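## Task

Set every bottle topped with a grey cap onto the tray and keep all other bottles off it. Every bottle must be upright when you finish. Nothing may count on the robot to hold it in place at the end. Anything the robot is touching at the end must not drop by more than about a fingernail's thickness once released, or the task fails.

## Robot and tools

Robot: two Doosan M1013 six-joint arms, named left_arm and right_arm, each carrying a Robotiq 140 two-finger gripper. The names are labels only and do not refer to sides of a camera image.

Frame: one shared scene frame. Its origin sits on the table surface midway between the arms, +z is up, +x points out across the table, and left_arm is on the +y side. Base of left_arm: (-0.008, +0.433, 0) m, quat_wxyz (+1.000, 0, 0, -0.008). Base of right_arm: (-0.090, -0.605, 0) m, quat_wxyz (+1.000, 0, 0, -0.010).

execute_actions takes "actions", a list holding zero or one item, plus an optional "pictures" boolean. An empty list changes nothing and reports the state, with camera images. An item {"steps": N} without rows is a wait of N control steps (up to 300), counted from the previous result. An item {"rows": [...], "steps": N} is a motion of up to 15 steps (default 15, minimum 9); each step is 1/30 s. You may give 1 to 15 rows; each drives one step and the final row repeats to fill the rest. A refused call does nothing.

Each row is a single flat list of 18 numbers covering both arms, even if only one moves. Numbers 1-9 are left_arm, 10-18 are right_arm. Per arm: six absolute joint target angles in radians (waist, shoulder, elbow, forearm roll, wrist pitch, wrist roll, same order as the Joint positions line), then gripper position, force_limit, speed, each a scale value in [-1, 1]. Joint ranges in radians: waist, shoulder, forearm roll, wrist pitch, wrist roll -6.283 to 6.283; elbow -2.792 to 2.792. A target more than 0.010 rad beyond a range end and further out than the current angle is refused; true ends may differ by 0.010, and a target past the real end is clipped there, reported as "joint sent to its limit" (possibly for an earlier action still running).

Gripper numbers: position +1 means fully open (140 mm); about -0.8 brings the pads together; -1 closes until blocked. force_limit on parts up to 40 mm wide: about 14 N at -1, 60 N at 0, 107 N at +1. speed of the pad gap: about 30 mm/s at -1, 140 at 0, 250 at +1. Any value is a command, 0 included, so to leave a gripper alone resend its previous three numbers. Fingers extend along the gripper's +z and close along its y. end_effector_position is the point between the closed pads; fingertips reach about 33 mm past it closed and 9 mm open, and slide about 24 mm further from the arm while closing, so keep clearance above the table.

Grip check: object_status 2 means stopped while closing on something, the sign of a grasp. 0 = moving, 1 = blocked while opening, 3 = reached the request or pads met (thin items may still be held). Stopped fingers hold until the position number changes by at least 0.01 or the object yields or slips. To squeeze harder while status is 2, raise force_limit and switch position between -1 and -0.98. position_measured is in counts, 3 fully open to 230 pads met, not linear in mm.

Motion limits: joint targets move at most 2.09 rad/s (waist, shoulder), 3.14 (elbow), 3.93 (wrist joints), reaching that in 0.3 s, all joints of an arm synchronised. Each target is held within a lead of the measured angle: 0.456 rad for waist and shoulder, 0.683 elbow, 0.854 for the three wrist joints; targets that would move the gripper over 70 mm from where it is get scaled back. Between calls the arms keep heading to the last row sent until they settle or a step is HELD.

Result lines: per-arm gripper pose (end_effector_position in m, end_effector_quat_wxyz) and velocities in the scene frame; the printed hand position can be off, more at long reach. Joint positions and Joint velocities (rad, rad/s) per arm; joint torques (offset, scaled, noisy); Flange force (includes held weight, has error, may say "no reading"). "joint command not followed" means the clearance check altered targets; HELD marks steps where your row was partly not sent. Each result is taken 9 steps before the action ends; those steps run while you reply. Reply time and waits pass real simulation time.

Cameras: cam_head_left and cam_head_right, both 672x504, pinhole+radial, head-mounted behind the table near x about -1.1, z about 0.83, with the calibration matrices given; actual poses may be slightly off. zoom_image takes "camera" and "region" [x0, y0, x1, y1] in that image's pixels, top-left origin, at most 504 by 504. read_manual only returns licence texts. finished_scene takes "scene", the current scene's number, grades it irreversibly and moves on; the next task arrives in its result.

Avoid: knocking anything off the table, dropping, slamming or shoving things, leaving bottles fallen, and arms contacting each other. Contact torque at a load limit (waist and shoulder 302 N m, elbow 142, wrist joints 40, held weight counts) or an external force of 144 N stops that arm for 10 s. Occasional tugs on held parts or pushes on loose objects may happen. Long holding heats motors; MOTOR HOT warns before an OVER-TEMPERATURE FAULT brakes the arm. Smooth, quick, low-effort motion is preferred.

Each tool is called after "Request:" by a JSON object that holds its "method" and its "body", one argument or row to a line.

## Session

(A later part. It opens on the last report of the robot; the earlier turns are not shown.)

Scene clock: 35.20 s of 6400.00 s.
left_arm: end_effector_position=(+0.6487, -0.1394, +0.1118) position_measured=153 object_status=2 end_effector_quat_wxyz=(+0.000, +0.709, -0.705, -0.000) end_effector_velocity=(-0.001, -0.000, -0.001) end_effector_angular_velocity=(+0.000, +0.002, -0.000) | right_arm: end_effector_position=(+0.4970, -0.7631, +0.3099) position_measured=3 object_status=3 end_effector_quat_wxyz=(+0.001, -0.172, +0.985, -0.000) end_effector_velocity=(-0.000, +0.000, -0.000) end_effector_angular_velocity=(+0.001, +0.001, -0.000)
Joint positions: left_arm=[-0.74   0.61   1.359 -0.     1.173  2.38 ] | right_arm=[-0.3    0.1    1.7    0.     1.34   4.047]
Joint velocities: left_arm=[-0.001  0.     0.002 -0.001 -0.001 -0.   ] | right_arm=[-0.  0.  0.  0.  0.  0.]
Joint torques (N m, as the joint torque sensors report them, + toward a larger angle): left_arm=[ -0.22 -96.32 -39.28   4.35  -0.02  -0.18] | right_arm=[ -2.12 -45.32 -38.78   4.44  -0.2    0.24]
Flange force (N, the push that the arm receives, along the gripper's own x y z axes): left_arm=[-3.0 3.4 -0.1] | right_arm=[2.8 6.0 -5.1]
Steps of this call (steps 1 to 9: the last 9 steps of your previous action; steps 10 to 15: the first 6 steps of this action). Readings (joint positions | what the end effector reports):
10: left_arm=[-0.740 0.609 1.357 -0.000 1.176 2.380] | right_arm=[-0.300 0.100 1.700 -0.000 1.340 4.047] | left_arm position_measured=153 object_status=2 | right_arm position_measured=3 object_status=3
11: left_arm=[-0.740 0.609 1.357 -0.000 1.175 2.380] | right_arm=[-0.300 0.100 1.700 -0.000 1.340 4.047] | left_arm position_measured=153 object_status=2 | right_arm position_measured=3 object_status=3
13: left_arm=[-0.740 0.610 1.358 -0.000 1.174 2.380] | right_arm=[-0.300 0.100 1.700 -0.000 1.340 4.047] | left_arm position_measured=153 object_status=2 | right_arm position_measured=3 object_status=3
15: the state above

Request:
{"method": "execute_actions", "body": {
  "actions": [
    {"rows":[[-0.74,0.6108,1.3606,0,1.1702,2.38,-1,0,-0.5,-0.3,0.1,1.7,0,1.34,4.047,1,0,0]],"steps":15}
  ]
}}

Request:
{"method": "execute_actions", "body": {
  "actions": [
    {"rows":[[-0.74,0.6108,1.3606,0,1.1702,2.38,0.4,0,0,-0.3,0.1,1.7,0,1.34,4.047,1,0,0]],"steps":15}
  ]
}}

Request:
{"method": "execute_actions", "body": {
  "actions": [
    {"rows":[[-0.74,0.5481,1.2191,0,1.3744,2.38,0.4,0,0,-0.3,0.1,1.7,0,1.34,4.047,1,0,0]],"steps":12}
  ]
}}

Request:
{"method": "execute_actions", "body": {
  "actions": [
    {"rows":[[-0.4873,0.33,1.65,0,1.1616,2.15,0.4,0,0,-0.3,0.1,1.7,0,1.34,4.047,1,0,0]],"steps":15}
  ]
}}

Request:
{"method": "execute_actions", "body": {
  "actions": [
    {"steps":18}
  ]
}}

Request:
{"method": "execute_actions", "body": {
  "actions": [
    {"rows":[[-0.4873,0.361,1.7018,0,1.0788,2.15,0.4,0,0,-0.3,0.1,1.7,0,1.34,4.047,1,0,0]],"steps":15}
  ]
}}

Request:
{"method": "execute_actions", "body": {
  "actions": [
    {"steps":10}
  ],
  "pictures": true
}}

Request:
{"method": "zoom_image", "body": {
  "camera": "cam_head_left",
  "region": [300,140,420,215]
}}

Request:
{"method": "zoom_image", "body": {
  "camera": "cam_head_right",
  "region": [290,140,370,205]
}}

Scene clock: 36.40 s of 6400.00 s.
left_arm: end_effector_position=(+0.6487, -0.1394, +0.1104) position_measured=153 object_status=2 end_effector_quat_wxyz=(-0.000, +0.709, -0.705, +0.000) end_effector_velocity=(-0.000, -0.000, -0.002) end_effector_angular_velocity=(-0.001, -0.000, +0.000) | right_arm: end_effector_position=(+0.4970, -0.7631, +0.3099) position_measured=3 object_status=3 end_effector_quat_wxyz=(+0.001, -0.172, +0.985, -0.000) end_effector_velocity=(-0.000, -0.000, -0.000) end_effector_angular_velocity=(+0.000, +0.001, -0.000)
Joint positions: left_arm=[-0.74  0.61  1.36 -0.    1.17  2.38] | right_arm=[-0.3    0.1    1.7   -0.     1.34   4.047]
Joint velocities: left_arm=[ 0.     0.     0.002 -0.001 -0.004  0.   ] | right_arm=[-0.  0.  0. -0. -0. -0.]
Joint torques (N m, as the joint torque sensors report them, + toward a larger angle): left_arm=[ -0.04 -54.84 -19.88   4.9   -1.08   0.12] | right_arm=[ -1.49 -47.64 -38.33   4.33   0.06   0.35]
Flange force (N, the push that the arm receives, along the gripper's own x y z axes): left_arm=[-10.3 12.0 -44.7] | right_arm=[0.1 2.4 -4.4]
Steps of this call (steps 1 to 9: the last 9 steps of your previous action; steps 10 to 15: the robot went on to your last target; steps 16 to 30: nothing new was sent; steps 31 to 36: the first 6 steps of this action). Readings (joint positions | what the end effector reports):
31: left_arm=[-0.740 0.610 1.359 -0.000 1.173 2.380] | right_arm=[-0.300 0.100 1.700 -0.000 1.340 4.047] | left_arm position_measured=153 object_status=2 | right_arm position_measured=3 object_status=3
32: left_arm=[-0.740 0.610 1.359 -0.000 1.172 2.380] | right_arm=[-0.300 0.100 1.700 -0.000 1.340 4.047] | left_arm position_measured=153 object_status=2 | right_arm position_measured=3 object_status=3
34: left_arm=[-0.740 0.610 1.360 -0.000 1.171 2.380] | right_arm=[-0.300 0.100 1.700 -0.000 1.340 4.047] | left_arm position_measured=153 object_status=2 | right_arm position_measured=3 object_status=3
36: the state above

Scene clock: 36.90 s of 6400.00 s.
left_arm: end_effector_position=(+0.6484, -0.1390, +0.1089) position_measured=120 object_status=0 end_effector_quat_wxyz=(-0.000, +0.709, -0.705, -0.001) end_effector_velocity=(+0.005, -0.004, +0.009) end_effector_angular_velocity=(-0.011, -0.011, +0.001) | right_arm: end_effector_position=(+0.4970, -0.7631, +0.3099) position_measured=3 object_status=3 end_effector_quat_wxyz=(+0.001, -0.172, +0.985, -0.000) end_effector_velocity=(-0.000, -0.000, -0.001) end_effector_angular_velocity=(+0.000, +0.001, +0.000)
Joint positions: left_arm=[-0.74   0.612  1.361  0.     1.17   2.38 ] | right_arm=[-0.3    0.1    1.7   -0.     1.34   4.047]
Joint velocities: left_arm=[ 0.001 -0.003 -0.012 -0.001  0.001 -0.   ] | right_arm=[-0.     0.001  0.001 -0.    -0.    -0.001]
Joint torques (N m, as the joint torque sensors report them, + toward a larger angle): left_arm=[   0.38 -101.33  -41.64    4.7     0.29   -0.24] | right_arm=[ -0.59 -45.05 -38.97   4.3   -0.03   0.1 ]
Flange force (N, the push that the arm receives, along the gripper's own x y z axes): left_arm=[-3.4 2.9 1.2] | right_arm=[4.8 4.0 -4.3]
Steps of this call (steps 1 to 9: the last 9 steps of your previous action; steps 10 to 15: the first 6 steps of this action). Readings (joint positions | what the end effector reports):
10: left_arm=[-0.740 0.611 1.361 -0.000 1.170 2.380] | right_arm=[-0.300 0.100 1.700 -0.000 1.340 4.047] | left_arm position_measured=153 object_status=0 | right_arm position_measured=3 object_status=3
11: left_arm=[-0.740 0.611 1.361 0.000 1.170 2.380] | right_arm=[-0.300 0.100 1.700 -0.000 1.340 4.047] | left_arm position_measured=153 object_status=0 | right_arm position_measured=3 object_status=3
13: left_arm=[-0.740 0.612 1.362 0.000 1.170 2.380] | right_arm=[-0.300 0.100 1.700 -0.000 1.340 4.047] | left_arm position_measured=136 object_status=0 | right_arm position_measured=3 object_status=3
15: the state above

Scene clock: 37.30 s of 6400.00 s.
left_arm: end_effector_position=(+0.6493, -0.1401, +0.1257) position_measured=78 object_status=3 end_effector_quat_wxyz=(+0.000, +0.709, -0.705, -0.001) end_effector_velocity=(+0.031, -0.030, +0.505) end_effector_angular_velocity=(-0.003, -0.001, +0.001) | right_arm: end_effector_position=(+0.4970, -0.7631, +0.3099) position_measured=3 object_status=3 end_effector_quat_wxyz=(+0.001, -0.172, +0.985, -0.000) end_effector_velocity=(-0.000, -0.001, -0.000) end_effector_angular_velocity=(-0.001, +0.000, -0.001)
Joint positions: left_arm=[-0.74   0.603  1.342 -0.     1.198  2.38 ] | right_arm=[-0.3    0.1    1.7   -0.     1.34   4.047]
Joint velocities: left_arm=[ 0.    -0.241 -0.567 -0.001  0.805 -0.   ] | right_arm=[-0.001  0.    -0.    -0.001 -0.     0.001]
Joint torques (N m, as the joint torque sensors report them, + toward a larger angle): left_arm=[   5.33 -173.44  -75.28    8.55    0.09   -0.33] | right_arm=[ -2.99 -47.67 -38.35   4.23  -0.24  -0.01]
Flange force (N, the push that the arm receives, along the gripper's own x y z axes): left_arm=[0.4 2.5 -2.7] | right_arm=[-2.0 4.2 -4.8]
Steps of this call (steps 1 to 9: the last 9 steps of your previous action; steps 10 to 12: the first 3 steps of this action). Readings (joint positions | what the end effector reports):
10: left_arm=[-0.740 0.611 1.360 0.000 1.170 2.380] | right_arm=[-0.300 0.100 1.700 -0.000 1.340 4.047] | left_arm position_measured=78 object_status=0 | right_arm position_measured=3 object_status=3
11: left_arm=[-0.740 0.609 1.356 -0.000 1.177 2.380] | right_arm=[-0.300 0.100 1.700 -0.000 1.340 4.047] | left_arm position_measured=78 object_status=3 | right_arm position_measured=3 object_status=3
12: the state above

Scene clock: 37.80 s of 6400.00 s.
left_arm: end_effector_position=(+0.6565, -0.0739, +0.2277) position_measured=78 object_status=3 end_effector_quat_wxyz=(+0.000, +0.751, -0.661, -0.000) end_effector_velocity=(+0.025, +0.478, -0.091) end_effector_angular_velocity=(-0.003, -0.004, +0.879) | right_arm: end_effector_position=(+0.4970, -0.7631, +0.3099) position_measured=3 object_status=3 end_effector_quat_wxyz=(+0.001, -0.172, +0.985, -0.000) end_effector_velocity=(-0.000, +0.000, +0.000) end_effector_angular_velocity=(+0.001, -0.000, -0.002)
Joint positions: left_arm=[-0.676  0.493  1.327 -0.     1.321  2.322] | right_arm=[-0.3    0.1    1.7   -0.     1.34   4.047]
Joint velocities: left_arm=[ 0.46  -0.4    0.785 -0.    -0.39  -0.419] | right_arm=[-0.    -0.     0.     0.001 -0.     0.002]
Joint torques (N m, as the joint torque sensors report them, + toward a larger angle): left_arm=[-21.78 -73.68 -39.06   4.42  -0.02  -0.21] | right_arm=[ -1.21 -45.64 -38.75   4.56  -0.02   0.05]
Flange force (N, the push that the arm receives, along the gripper's own x y z axes): left_arm=[-6.3 1.6 -4.9] | right_arm=[3.4 4.5 -4.8]
Steps of this call (steps 1 to 9: the last 9 steps of your previous action; steps 10 to 15: the first 6 steps of this action). Readings (joint positions | what the end effector reports):
10: left_arm=[-0.740 0.548 1.220 0.000 1.374 2.380] | right_arm=[-0.300 0.100 1.700 -0.000 1.340 4.047] | left_arm position_measured=78 object_status=3 | right_arm position_measured=3 object_status=3
11: left_arm=[-0.737 0.545 1.225 0.000 1.372 2.377] | right_arm=[-0.300 0.100 1.700 -0.000 1.340 4.047] | left_arm position_measured=78 object_status=3 | right_arm position_measured=3 object_status=3
13: left_arm=[-0.712 0.523 1.269 -0.000 1.350 2.353] | right_arm=[-0.300 0.100 1.700 -0.000 1.340 4.047] | left_arm position_measured=78 object_status=3 | right_arm position_measured=3 object_status=3
15: the state above

Scene clock: 38.40 s of 6400.00 s.
left_arm: end_effector_position=(+0.6336, +0.1185, +0.1841) position_measured=78 object_status=3 end_effector_quat_wxyz=(+0.000, +0.857, -0.515, -0.000) end_effector_velocity=(-0.001, +0.001, -0.001) end_effector_angular_velocity=(-0.001, +0.002, +0.004) | right_arm: end_effector_position=(+0.4970, -0.7631, +0.3099) position_measured=3 object_status=3 end_effector_quat_wxyz=(+0.001, -0.172, +0.985, -0.000) end_effector_velocity=(+0.000, -0.000, +0.000) end_effector_angular_velocity=(-0.002, +0.000, +0.003)
Joint positions: left_arm=[-0.487  0.33   1.65  -0.     1.162  2.15 ] | right_arm=[-0.3    0.1    1.7   -0.     1.34   4.047]
Joint velocities: left_arm=[ 0.002 -0.001  0.003 -0.002 -0.001 -0.001] | right_arm=[ 0.001  0.    -0.001 -0.002  0.    -0.001]
Joint torques (N m, as the joint torque sensors report them, + toward a larger angle): left_arm=[  1.28 -70.5  -36.67   4.67   0.02  -0.5 ] | right_arm=[ -3.33 -45.74 -38.5    4.19  -0.24  -0.04]
Flange force (N, the push that the arm receives, along the gripper's own x y z axes): left_arm=[1.8 -0.1 -2.7] | right_arm=[0.3 7.1 -5.4]
Kept back: nothing.
Steps of this call (steps 1 to 9: the last 9 steps of your previous action; steps 10 to 18: the robot went on to your last target). Readings (joint positions | what the end effector reports):
1: left_arm=[-0.661 0.480 1.354 -0.000 1.308 2.308] | right_arm=[-0.300 0.100 1.700 -0.000 1.340 4.047] | left_arm position_measured=78 object_status=3 | right_arm position_measured=3 object_status=3
2: left_arm=[-0.645 0.467 1.380 -0.000 1.295 2.294] | right_arm=[-0.300 0.100 1.700 -0.000 1.340 4.047] | left_arm position_measured=78 object_status=3 | right_arm position_measured=3 object_status=3
4: left_arm=[-0.614 0.439 1.434 -0.000 1.268 2.265] | right_arm=[-0.300 0.100 1.700 -0.000 1.340 4.047] | left_arm position_measured=78 object_status=3 | right_arm position_measured=3 object_status=3
8: left_arm=[-0.551 0.385 1.542 -0.000 1.215 2.208] | right_arm=[-0.300 0.100 1.700 -0.000 1.340 4.047] | left_arm position_measured=78 object_status=3 | right_arm position_measured=3 object_status=3
18: the state above

Scene clock: 38.60 s of 6400.00 s.
left_arm: end_effector_position=(+0.6315, +0.1197, +0.1371) position_measured=78 object_status=3 end_effector_quat_wxyz=(+0.000, +0.857, -0.515, -0.001) end_effector_velocity=(+0.003, -0.002, -0.061) end_effector_angular_velocity=(-0.008, -0.013, +0.001) | right_arm: end_effector_position=(+0.4970, -0.7631, +0.3099) position_measured=3 object_status=3 end_effector_quat_wxyz=(+0.001, -0.172, +0.985, -0.000) end_effector_velocity=(-0.000, -0.001, +0.001) end_effector_angular_velocity=(-0.000, -0.001, -0.002)
Joint positions: left_arm=[-0.487  0.36   1.7   -0.     1.082  2.15 ] | right_arm=[-0.3    0.1    1.7   -0.     1.34   4.047]
Joint velocities: left_arm=[ 0.     0.045  0.059 -0.001 -0.119 -0.   ] | right_arm=[-0.002 -0.001 -0.    -0.     0.    -0.   ]
Joint torques (N m, as the joint torque sensors report them, + toward a larger angle): left_arm=[   2.42 -111.56  -54.96    6.2    -0.28    0.2 ] | right_arm=[ -2.33 -46.72 -39.88   4.08   0.09   0.07]
Flange force (N, the push that the arm receives, along the gripper's own x y z axes): left_arm=[1.4 -0.6 -4.5] | right_arm=[2.6 5.9 -2.7]
Steps of this call (steps 1 to 6: the first 6 steps of this action). Readings (joint positions | what the end effector reports):
1: left_arm=[-0.487 0.330 1.650 -0.000 1.161 2.150] | right_arm=[-0.300 0.100 1.700 -0.000 1.340 4.047] | left_arm position_measured=78 object_status=3 | right_arm position_measured=3 object_status=3
2: left_arm=[-0.487 0.332 1.654 0.000 1.155 2.150] | right_arm=[-0.300 0.100 1.700 -0.000 1.340 4.047] | left_arm position_measured=78 object_status=3 | right_arm position_measured=3 object_status=3
4: left_arm=[-0.487 0.349 1.683 0.000 1.109 2.150] | right_arm=[-0.300 0.100 1.700 -0.000 1.340 4.047] | left_arm position_measured=78 object_status=3 | right_arm position_measured=3 object_status=3
6: the state above

Scene clock: 38.93 s of 6400.00 s.
left_arm: end_effector_position=(+0.6317, +0.1196, +0.1360) position_measured=78 object_status=3 end_effector_quat_wxyz=(+0.000, +0.857, -0.515, +0.000) end_effector_velocity=(-0.000, +0.000, -0.000) end_effector_angular_velocity=(+0.001, -0.000, -0.000) | right_arm: end_effector_position=(+0.4970, -0.7631, +0.3099) position_measured=3 object_status=3 end_effector_quat_wxyz=(+0.001, -0.172, +0.985, -0.000) end_effector_velocity=(+0.000, +0.000, -0.001) end_effector_angular_velocity=(+0.001, +0.001, -0.000)
Joint positions: left_arm=[-0.487  0.361  1.702 -0.     1.079  2.15 ] | right_arm=[-0.3    0.1    1.7   -0.     1.34   4.047]
Joint velocities: left_arm=[ 0.     0.     0.001  0.001 -0.001  0.   ] | right_arm=[0.    0.001 0.    0.    0.    0.   ]
Joint torques (N m, as the joint torque sensors report them, + toward a larger angle): left_arm=[ -0.85 -71.6  -36.55   4.31   0.18  -0.07] | right_arm=[  0.66 -47.73 -38.61   4.22   0.04   0.19]
Flange force (N, the push that the arm receives, along the gripper's own x y z axes): left_arm=[-2.6 0.2 -1.1] | right_arm=[2.1 -0.1 -3.9]
Kept back: nothing.
Steps of this call (steps 1 to 9: the last 9 steps of your previous action; step 10: the robot went on to your last target). Readings (joint positions | what the end effector reports):
1: left_arm=[-0.487 0.361 1.701 -0.000 1.080 2.150] | right_arm=[-0.300 0.100 1.700 -0.000 1.340 4.047] | left_arm position_measured=78 object_status=3 | right_arm position_measured=3 object_status=3
2: left_arm=[-0.487 0.361 1.701 -0.000 1.079 2.150] | right_arm=[-0.300 0.100 1.700 -0.000 1.340 4.047] | left_arm position_measured=78 object_status=3 | right_arm position_measured=3 object_status=3
4: left_arm=[-0.487 0.361 1.702 -0.000 1.079 2.150] | right_arm=[-0.300 0.100 1.700 -0.000 1.340 4.047] | left_arm position_measured=78 object_status=3 | right_arm position_measured=3 object_status=3
8: left_arm=[-0.487 0.361 1.702 -0.000 1.079 2.150] | right_arm=[-0.300 0.100 1.700 -0.000 1.340 4.047] | left_arm position_measured=78 object_status=3 | right_arm position_measured=3 object_status=3
10: the state above

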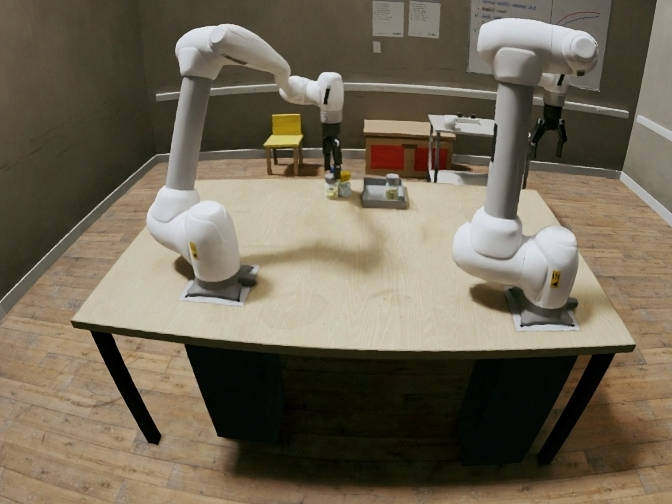

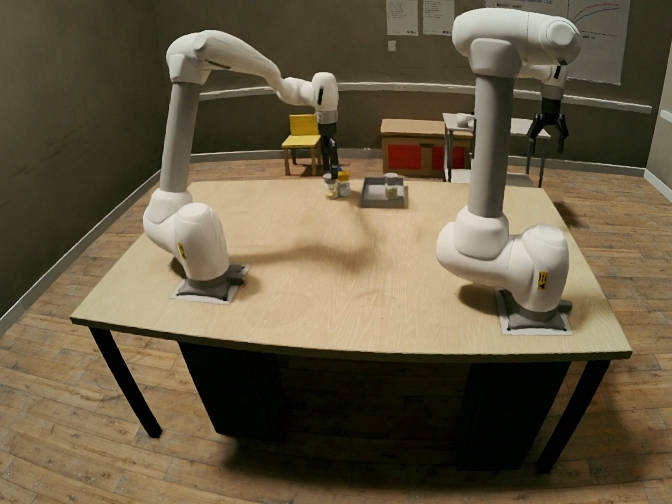

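Region (300, 140, 420, 215) of cam_head_left's 672x504 image, scaled by 4.200, with more detail than that image has; it fills the top 315 rows of this view, and the rest is white.

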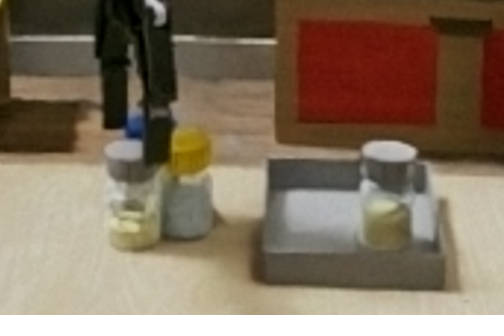

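Region (290, 140, 370, 205) of cam_head_right's 672x504 image, scaled by 6.300, with more detail than that image has; it fills the top 410 rows of this view, and the rest is white.

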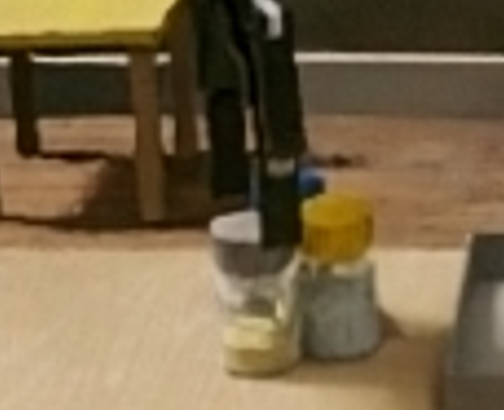

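Request:
{"method": "execute_actions", "body": {
  "actions": [
    {"rows":[[-0.4725,0.3716,1.678,0,1.092,2.3,0.35,0,0,-0.3,0.1,1.7,0,1.34,4.047,1,0,0]],"steps":10}
  ]
}}

Request:
{"method": "execute_actions", "body": {
  "actions": [
    {"rows":[[-0.4725,0.381,1.6887,0,1.0719,2.3,0.35,0,0,-0.3,0.1,1.7,0,1.34,4.047,1,0,0]],"steps":12}
  ]
}}

Request:
{"method": "execute_actions", "body": {
  "actions": [
    {"steps":10}
  ],
  "pictures": true
}}

Request:
{"method": "zoom_image", "body": {
  "camera": "cam_head_left",
  "region": [290,140,370,205]
}}

Scene clock: 39.60 s of 6400.00 s.
left_arm: end_effector_position=(+0.6317, +0.1197, +0.1359) position_measured=78 object_status=0 end_effector_quat_wxyz=(+0.000, +0.857, -0.515, -0.000) end_effector_velocity=(+0.001, +0.003, -0.002) end_effector_angular_velocity=(+0.001, +0.003, +0.004) | right_arm: end_effector_position=(+0.4970, -0.7631, +0.3099) position_measured=3 object_status=3 end_effector_quat_wxyz=(+0.001, -0.172, +0.985, -0.000) end_effector_velocity=(+0.000, +0.001, +0.000) end_effector_angular_velocity=(-0.000, -0.000, +0.001)
Joint positions: left_arm=[-0.487  0.361  1.702  0.     1.079  2.15 ] | right_arm=[-0.3    0.1    1.7   -0.     1.34   4.047]
Joint velocities: left_arm=[ 0.004  0.003 -0.    -0.     0.     0.   ] | right_arm=[ 0.002 -0.    -0.    -0.    -0.     0.001]
Joint torques (N m, as the joint torque sensors report them, + toward a larger angle): left_arm=[ -1.62 -70.5  -35.49   4.35   0.24  -0.21] | right_arm=[  0.29 -47.54 -38.93   4.32  -0.19   0.17]
Flange force (N, the push that the arm receives, along the gripper's own x y z axes): left_arm=[-2.8 -1.6 -2.6] | right_arm=[2.6 1.3 -4.2]
Steps of this call (steps 1 to 15: the robot went on to your last target; steps 16 to 19: nothing new was sent; step 20: the first step of this action). Readings (joint positions | what the end effector reports):
20: the state above

Scene clock: 40.00 s of 6400.00 s.
left_arm: end_effector_position=(+0.6450, +0.1246, +0.1325) position_measured=85 object_status=0 end_effector_quat_wxyz=(-0.000, +0.820, -0.572, +0.000) end_effector_velocity=(-0.018, +0.008, -0.147) end_effector_angular_velocity=(+0.023, +0.051, +0.001) | right_arm: end_effector_position=(+0.4970, -0.7631, +0.3099) position_measured=3 object_status=3 end_effector_quat_wxyz=(+0.001, -0.172, +0.985, -0.000) end_effector_velocity=(-0.000, +0.001, +0.000) end_effector_angular_velocity=(+0.001, -0.000, -0.000)
Joint positions: left_arm=[-0.472  0.378  1.685  0.     1.079  2.3  ] | right_arm=[-0.3    0.1    1.7   -0.     1.34   4.047]
Joint velocities: left_arm=[-0.     0.11   0.136 -0.004 -0.19   0.001] | right_arm=[ 0.001 -0.001  0.     0.001  0.     0.001]
Joint torques (N m, as the joint torque sensors report them, + toward a larger angle): left_arm=[ -0.19 -69.94 -35.11   4.14   0.52  -0.36] | right_arm=[ -1.03 -47.3  -37.78   4.26   0.01  -0.26]
Flange force (N, the push that the arm receives, along the gripper's own x y z axes): left_arm=[-1.1 1.8 4.2] | right_arm=[-0.6 2.8 -5.4]
Steps of this call (steps 1 to 9: the last 9 steps of your previous action; steps 10 to 12: the first 3 steps of this action). Readings (joint positions | what the end effector reports):
10: left_arm=[-0.473 0.372 1.678 0.000 1.092 2.300] | right_arm=[-0.300 0.100 1.700 -0.000 1.340 4.047] | left_arm position_measured=85 object_status=0 | right_arm position_measured=3 object_status=3
11: left_arm=[-0.472 0.374 1.680 0.000 1.087 2.300] | right_arm=[-0.300 0.100 1.700 -0.000 1.340 4.047] | left_arm position_measured=85 object_status=0 | right_arm position_measured=3 object_status=3
12: the state above

Scene clock: 40.33 s of 6400.00 s.
left_arm: end_effector_position=(+0.6449, +0.1246, +0.1281) position_measured=85 object_status=3 end_effector_quat_wxyz=(-0.000, +0.820, -0.572, +0.000) end_effector_velocity=(-0.000, -0.000, -0.001) end_effector_angular_velocity=(+0.000, +0.001, +0.000) | right_arm: end_effector_position=(+0.4970, -0.7631, +0.3099) position_measured=3 object_status=3 end_effector_quat_wxyz=(+0.001, -0.172, +0.985, -0.000) end_effector_velocity=(-0.000, -0.001, -0.000) end_effector_angular_velocity=(+0.000, +0.001, -0.001)
Joint positions: left_arm=[-0.472  0.381  1.689  0.     1.072  2.3  ] | right_arm=[-0.3    0.1    1.7   -0.     1.34   4.047]
Joint velocities: left_arm=[-0.     0.001  0.    -0.    -0.    -0.   ] | right_arm=[-0.001  0.     0.    -0.     0.    -0.   ]
Joint torques (N m, as the joint torque sensors report them, + toward a larger angle): left_arm=[ -2.47 -56.03 -26.48   3.49  -0.08   0.08] | right_arm=[ -3.04 -47.88 -38.43   4.19   0.13   0.13]
Flange force (N, the push that the arm receives, along the gripper's own x y z axes): left_arm=[-6.3 1.8 -24.0] | right_arm=[-1.9 4.3 -4.1]
Kept back: nothing.
Steps of this call (steps 1 to 9: the last 9 steps of your previous action; step 10: the robot went on to your last target). Readings (joint positions | what the end effector reports):
1: left_arm=[-0.472 0.380 1.687 0.000 1.075 2.300] | right_arm=[-0.300 0.100 1.700 -0.000 1.340 4.047] | left_arm position_measured=85 object_status=3 | right_arm position_measured=3 object_status=3
2: left_arm=[-0.472 0.381 1.688 0.000 1.073 2.300] | right_arm=[-0.300 0.100 1.700 -0.000 1.340 4.047] | left_arm position_measured=85 object_status=3 | right_arm position_measured=3 object_status=3
4: left_arm=[-0.472 0.381 1.688 0.000 1.072 2.300] | right_arm=[-0.300 0.100 1.700 -0.000 1.340 4.047] | left_arm position_measured=85 object_status=3 | right_arm position_measured=3 object_status=3
8: left_arm=[-0.472 0.381 1.689 0.000 1.072 2.300] | right_arm=[-0.300 0.100 1.700 -0.000 1.340 4.047] | left_arm position_measured=85 object_status=3 | right_arm position_measured=3 object_status=3
10: the state above

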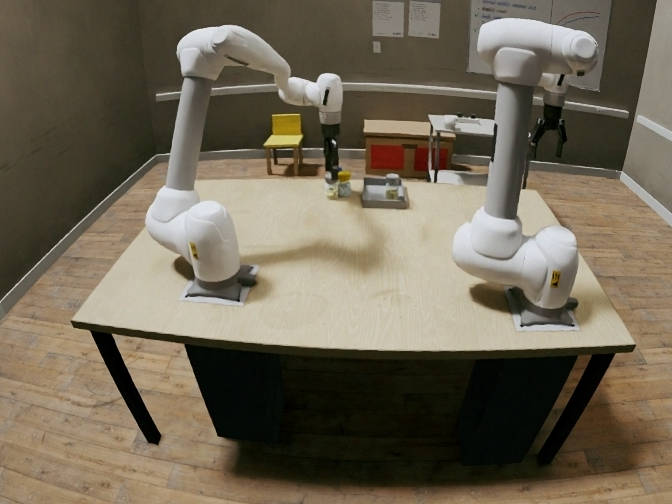

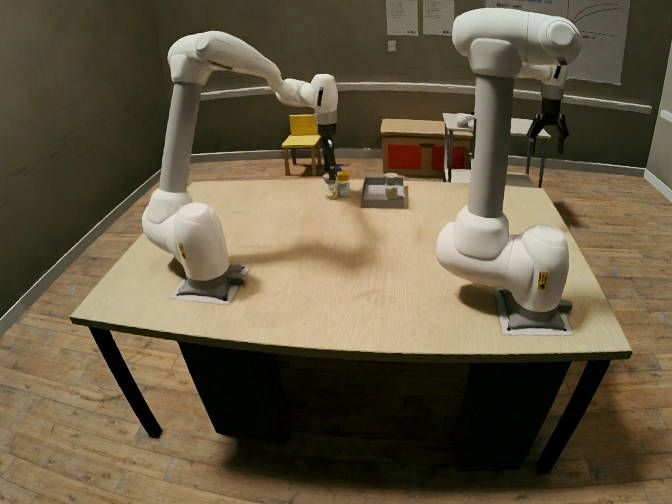

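Region (290, 140, 370, 205) of cam_head_left's 672x504 image, scaled by 6.300, with more detail than that image has; it fills the top 410 rows of this view, and the rest is white.

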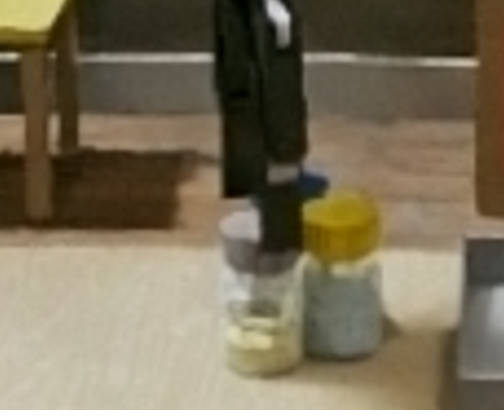

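Request:
{"method": "execute_actions", "body": {
  "actions": [
    {"rows":[[-0.4725,0.375,1.682,0,1.0846,2.3,0.4,0,0,-0.3,0.1,1.7,0,1.34,4.047,1,0,0],[-0.4725,0.375,1.682,0,1.0846,2.3,0.4,0,0,-0.3,0.1,1.7,0,1.34,4.047,1,0,0],[-0.4725,0.375,1.682,0,1.0846,2.3,0.4,0,0,-0.3,0.1,1.7,0,1.34,4.047,1,0,0],[-0.483,0.357,1.708,0,1.0766,2.2,0.4,0,0,-0.3,0.1,1.7,0,1.34,4.047,1,0,0]],"steps":12}
  ]
}}

Request:
{"method": "execute_actions", "body": {
  "actions": [
    {"rows":[[-0.483,0.3635,1.715,0,1.0631,2.2,0.4,0,0,-0.3,0.1,1.7,0,1.34,4.047,1,0,0]],"steps":15}
  ]
}}

Request:
{"method": "execute_actions", "body": {
  "actions": [
    {"rows":[[-0.483,0.3655,1.7172,0,1.0589,2.2,0.4,0,0,-0.3,0.1,1.7,0,1.34,4.047,1,0,0]],"steps":15}
  ],
  "pictures": true
}}

Request:
{"method": "zoom_image", "body": {
  "camera": "cam_head_left",
  "region": [290,140,370,205]
}}

Scene clock: 41.00 s of 6400.00 s.
left_arm: end_effector_position=(+0.6445, +0.1247, +0.1325) position_measured=78 object_status=0 end_effector_quat_wxyz=(+0.000, +0.820, -0.572, -0.000) end_effector_velocity=(+0.013, -0.007, +0.086) end_effector_angular_velocity=(-0.019, -0.033, +0.001) | right_arm: end_effector_position=(+0.4970, -0.7631, +0.3099) position_measured=3 object_status=3 end_effector_quat_wxyz=(+0.001, -0.172, +0.985, -0.000) end_effector_velocity=(+0.000, +0.001, -0.000) end_effector_angular_velocity=(+0.001, +0.001, +0.000)
Joint positions: left_arm=[-0.472  0.377  1.685 -0.     1.08   2.3  ] | right_arm=[-0.3    0.1    1.7   -0.     1.34   4.047]
Joint velocities: left_arm=[ 0.    -0.063 -0.083 -0.001  0.108  0.   ] | right_arm=[ 0.001  0.001 -0.     0.001  0.     0.001]
Joint torques (N m, as the joint torque sensors report them, + toward a larger angle): left_arm=[ -1.18 -76.49 -38.27   4.92   0.25  -0.48] | right_arm=[ -1.   -48.46 -38.8    4.47  -0.16  -0.12]
Flange force (N, the push that the arm receives, along the gripper's own x y z axes): left_arm=[-2.9 -0.8 -2.6] | right_arm=[-0.9 1.9 -3.5]
Steps of this call (steps 1 to 15: the robot went on to your last target; steps 16 to 17: nothing new was sent; steps 18 to 20: the first 3 steps of this action). Readings (joint positions | what the end effector reports):
18: left_arm=[-0.472 0.381 1.689 -0.000 1.072 2.300] | right_arm=[-0.300 0.100 1.700 -0.000 1.340 4.047] | left_arm position_measured=85 object_status=0 | right_arm position_measured=3 object_status=3
19: left_arm=[-0.472 0.380 1.688 -0.000 1.075 2.300] | right_arm=[-0.300 0.100 1.700 -0.000 1.340 4.047] | left_arm position_measured=83 object_status=0 | right_arm position_measured=3 object_status=3
20: the state above

Scene clock: 41.50 s of 6400.00 s.
left_arm: end_effector_position=(+0.6307, +0.1238, +0.1280) position_measured=78 object_status=3 end_effector_quat_wxyz=(-0.000, +0.845, -0.535, +0.000) end_effector_velocity=(-0.000, -0.002, -0.004) end_effector_angular_velocity=(-0.001, -0.002, -0.001) | right_arm: end_effector_position=(+0.4970, -0.7631, +0.3099) position_measured=3 object_status=3 end_effector_quat_wxyz=(+0.001, -0.172, +0.985, -0.000) end_effector_velocity=(+0.001, +0.001, -0.000) end_effector_angular_velocity=(+0.000, +0.001, +0.002)
Joint positions: left_arm=[-0.483  0.363  1.715  0.     1.063  2.2  ] | right_arm=[-0.3    0.1    1.7   -0.     1.34   4.047]
Joint velocities: left_arm=[-0.002  0.003  0.004 -0.    -0.009 -0.001] | right_arm=[ 0.002  0.001 -0.     0.     0.    -0.   ]
Joint torques (N m, as the joint torque sensors report them, + toward a larger angle): left_arm=[ -0.79 -71.71 -35.89   4.32  -0.16  -0.33] | right_arm=[ -2.48 -46.94 -38.97   4.08  -0.07   0.02]
Flange force (N, the push that the arm receives, along the gripper's own x y z axes): left_arm=[-2.3 0.0 -3.4] | right_arm=[0.0 5.3 -3.7]
Steps of this call (steps 1 to 9: the last 9 steps of your previous action; steps 10 to 15: the first 6 steps of this action). Readings (joint positions | what the end effector reports):
10: left_arm=[-0.483 0.357 1.708 -0.000 1.076 2.200] | right_arm=[-0.300 0.100 1.700 -0.000 1.340 4.047] | left_arm position_measured=78 object_status=0 | right_arm position_measured=3 object_status=3
11: left_arm=[-0.483 0.359 1.710 0.000 1.072 2.200] | right_arm=[-0.300 0.100 1.700 -0.000 1.340 4.047] | left_arm position_measured=78 object_status=3 | right_arm position_measured=3 object_status=3
13: left_arm=[-0.483 0.363 1.714 0.000 1.065 2.200] | right_arm=[-0.300 0.100 1.700 0.000 1.340 4.047] | left_arm position_measured=78 object_status=3 | right_arm position_measured=3 object_status=3
15: the state above

Scene clock: 42.00 s of 6400.00 s.
left_arm: end_effector_position=(+0.6307, +0.1237, +0.1253) position_measured=78 object_status=3 end_effector_quat_wxyz=(+0.000, +0.845, -0.535, -0.000) end_effector_velocity=(-0.000, -0.000, -0.001) end_effector_angular_velocity=(-0.000, -0.001, -0.001) | right_arm: end_effector_position=(+0.4970, -0.7631, +0.3099) position_measured=3 object_status=3 end_effector_quat_wxyz=(+0.001, -0.172, +0.985, -0.000) end_effector_velocity=(+0.000, +0.000, +0.000) end_effector_angular_velocity=(+0.000, -0.001, -0.000)
Joint positions: left_arm=[-0.483  0.365  1.717 -0.     1.059  2.2  ] | right_arm=[-0.3    0.1    1.7   -0.     1.34   4.047]
Joint velocities: left_arm=[-0.001  0.     0.002  0.    -0.003  0.   ] | right_arm=[ 0.     0.    -0.     0.    -0.     0.001]
Joint torques (N m, as the joint torque sensors report them, + toward a larger angle): left_arm=[ -1.97 -71.07 -36.11   4.46  -0.08  -0.31] | right_arm=[ -3.77 -45.46 -38.79   4.37  -0.13  -0.09]
Flange force (N, the push that the arm receives, along the gripper's own x y z axes): left_arm=[-4.2 -0.6 -2.7] | right_arm=[0.6 8.2 -4.9]
Steps of this call (steps 1 to 9: the last 9 steps of your previous action; steps 10 to 15: the first 6 steps of this action). Readings (joint positions | what the end effector reports):
10: left_arm=[-0.483 0.364 1.715 0.000 1.063 2.200] | right_arm=[-0.300 0.100 1.700 -0.000 1.340 4.047] | left_arm position_measured=78 object_status=3 | right_arm position_measured=3 object_status=3
11: left_arm=[-0.483 0.364 1.716 0.000 1.061 2.200] | right_arm=[-0.300 0.100 1.700 -0.000 1.340 4.047] | left_arm position_measured=78 object_status=3 | right_arm position_measured=3 object_status=3
13: left_arm=[-0.483 0.365 1.717 -0.000 1.059 2.200] | right_arm=[-0.300 0.100 1.700 -0.000 1.340 4.047] | left_arm position_measured=78 object_status=3 | right_arm position_measured=3 object_status=3
15: the state above

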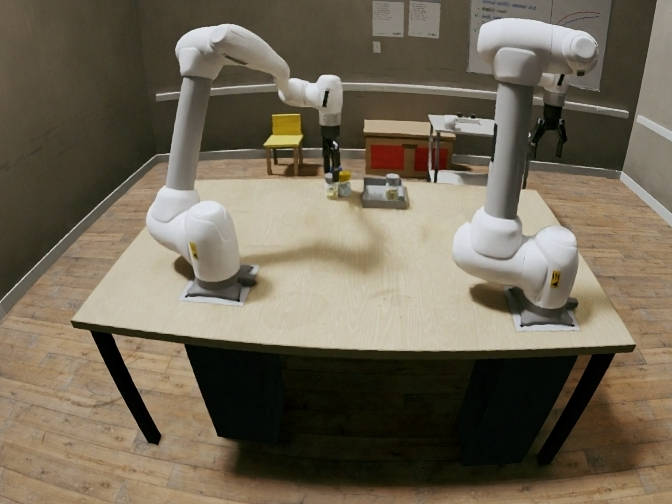

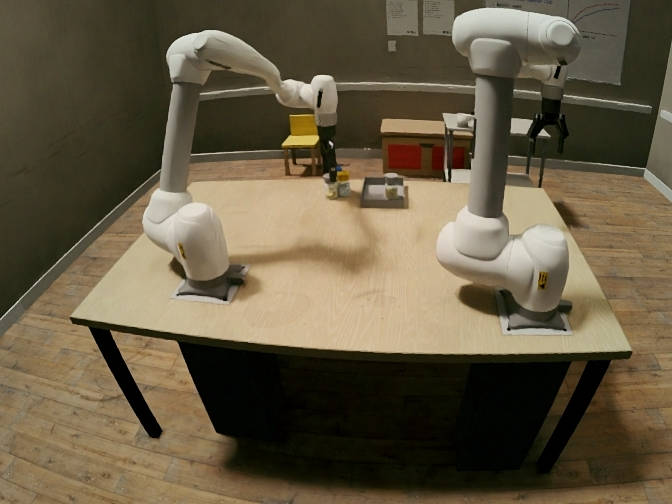

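Region (290, 140, 370, 205) of cam_head_left's 672x504 image, scaled by 6.300, with more detail than that image has; it fills the top 410 rows of this view, and the rest is white.

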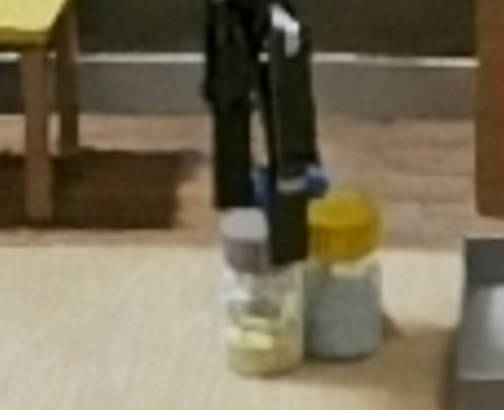

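Request:
{"method": "execute_actions", "body": {
  "actions": [
    {"rows":[[-0.483,0.368,1.72,0,1.0536,2.2,0.4,0,0,-0.3,0.1,1.7,0,1.34,4.047,1,0,0]],"steps":15}
  ]
}}

Request:
{"method": "execute_actions", "body": {
  "actions": [
    {"rows":[[-0.483,0.3705,1.7227,0,1.0484,2.2,0.4,0,0,-0.3,0.1,1.7,0,1.34,4.047,1,0,0]],"steps":15}
  ]
}}

Scene clock: 42.60 s of 6400.00 s.
left_arm: end_effector_position=(+0.6307, +0.1237, +0.1221) position_measured=78 object_status=3 end_effector_quat_wxyz=(+0.000, +0.845, -0.535, -0.000) end_effector_velocity=(+0.000, +0.000, -0.002) end_effector_angular_velocity=(+0.000, -0.001, -0.000) | right_arm: end_effector_position=(+0.4970, -0.7631, +0.3099) position_measured=3 object_status=3 end_effector_quat_wxyz=(+0.001, -0.172, +0.985, -0.000) end_effector_velocity=(+0.000, +0.001, +0.000) end_effector_angular_velocity=(+0.001, +0.000, +0.001)
Joint positions: left_arm=[-0.483  0.368  1.72  -0.     1.054  2.2  ] | right_arm=[-0.3    0.1    1.7   -0.     1.34   4.047]
Joint velocities: left_arm=[ 0.     0.001  0.002  0.001 -0.004 -0.   ] | right_arm=[ 0.001 -0.     0.     0.001  0.001  0.   ]
Joint torques (N m, as the joint torque sensors report them, + toward a larger angle): left_arm=[ -0.35 -75.4  -35.57   4.23   0.48  -0.26] | right_arm=[ -0.84 -46.8  -39.32   4.49  -0.02   0.04]
Flange force (N, the push that the arm receives, along the gripper's own x y z axes): left_arm=[2.1 -3.0 1.2] | right_arm=[2.7 4.0 -3.5]
Steps of this call (steps 1 to 9: the last 9 steps of your previous action; steps 10 to 12: the robot went on to your last target; steps 13 to 18: the first 6 steps of this action). Readings (joint positions | what the end effector reports):
13: left_arm=[-0.483 0.366 1.717 -0.000 1.059 2.200] | right_arm=[-0.300 0.100 1.700 -0.000 1.340 4.047] | left_arm position_measured=78 object_status=3 | right_arm position_measured=3 object_status=3
14: left_arm=[-0.483 0.366 1.718 -0.000 1.057 2.200] | right_arm=[-0.300 0.100 1.700 -0.000 1.340 4.047] | left_arm position_measured=78 object_status=3 | right_arm position_measured=3 object_status=3
16: left_arm=[-0.483 0.368 1.720 -0.000 1.054 2.200] | right_arm=[-0.300 0.100 1.700 -0.000 1.340 4.047] | left_arm position_measured=78 object_status=3 | right_arm position_measured=3 object_status=3
18: the state above

Scene clock: 43.10 s of 6400.00 s.
left_arm: end_effector_position=(+0.6307, +0.1237, +0.1191) position_measured=78 object_status=3 end_effector_quat_wxyz=(-0.000, +0.845, -0.535, -0.000) end_effector_velocity=(-0.001, +0.001, -0.002) end_effector_angular_velocity=(+0.001, +0.001, +0.001) | right_arm: end_effector_position=(+0.4970, -0.7631, +0.3099) position_measured=3 object_status=3 end_effector_quat_wxyz=(+0.001, -0.172, +0.985, -0.000) end_effector_velocity=(-0.000, -0.001, +0.000) end_effector_angular_velocity=(-0.000, -0.000, -0.003)
Joint positions: left_arm=[-0.483  0.37   1.723  0.     1.049  2.2  ] | right_arm=[-0.3    0.1    1.7    0.     1.34   4.047]
Joint velocities: left_arm=[ 0.     0.001  0.003  0.    -0.003 -0.   ] | right_arm=[-0.002 -0.     0.    -0.    -0.     0.001]
Joint torques (N m, as the joint torque sensors report them, + toward a larger angle): left_arm=[ -0.72 -72.48 -36.7    4.37   0.11  -0.24] | right_arm=[ -4.85 -44.99 -39.03   4.23  -0.28  -0.08]
Flange force (N, the push that the arm receives, along the gripper's own x y z axes): left_arm=[-3.6 0.9 -0.9] | right_arm=[0.5 10.0 -4.9]
Steps of this call (steps 1 to 9: the last 9 steps of your previous action; steps 10 to 15: the first 6 steps of this action). Readings (joint positions | what the end effector reports):
10: left_arm=[-0.483 0.368 1.720 -0.000 1.054 2.200] | right_arm=[-0.300 0.100 1.700 -0.000 1.340 4.047] | left_arm position_measured=78 object_status=3 | right_arm position_measured=3 object_status=3
11: left_arm=[-0.483 0.369 1.721 0.000 1.052 2.200] | right_arm=[-0.300 0.100 1.700 -0.000 1.340 4.047] | left_arm position_measured=78 object_status=3 | right_arm position_measured=3 object_status=3
13: left_arm=[-0.483 0.370 1.722 0.000 1.049 2.200] | right_arm=[-0.300 0.100 1.700 -0.000 1.340 4.047] | left_arm position_measured=78 object_status=3 | right_arm position_measured=3 object_status=3
15: the state above


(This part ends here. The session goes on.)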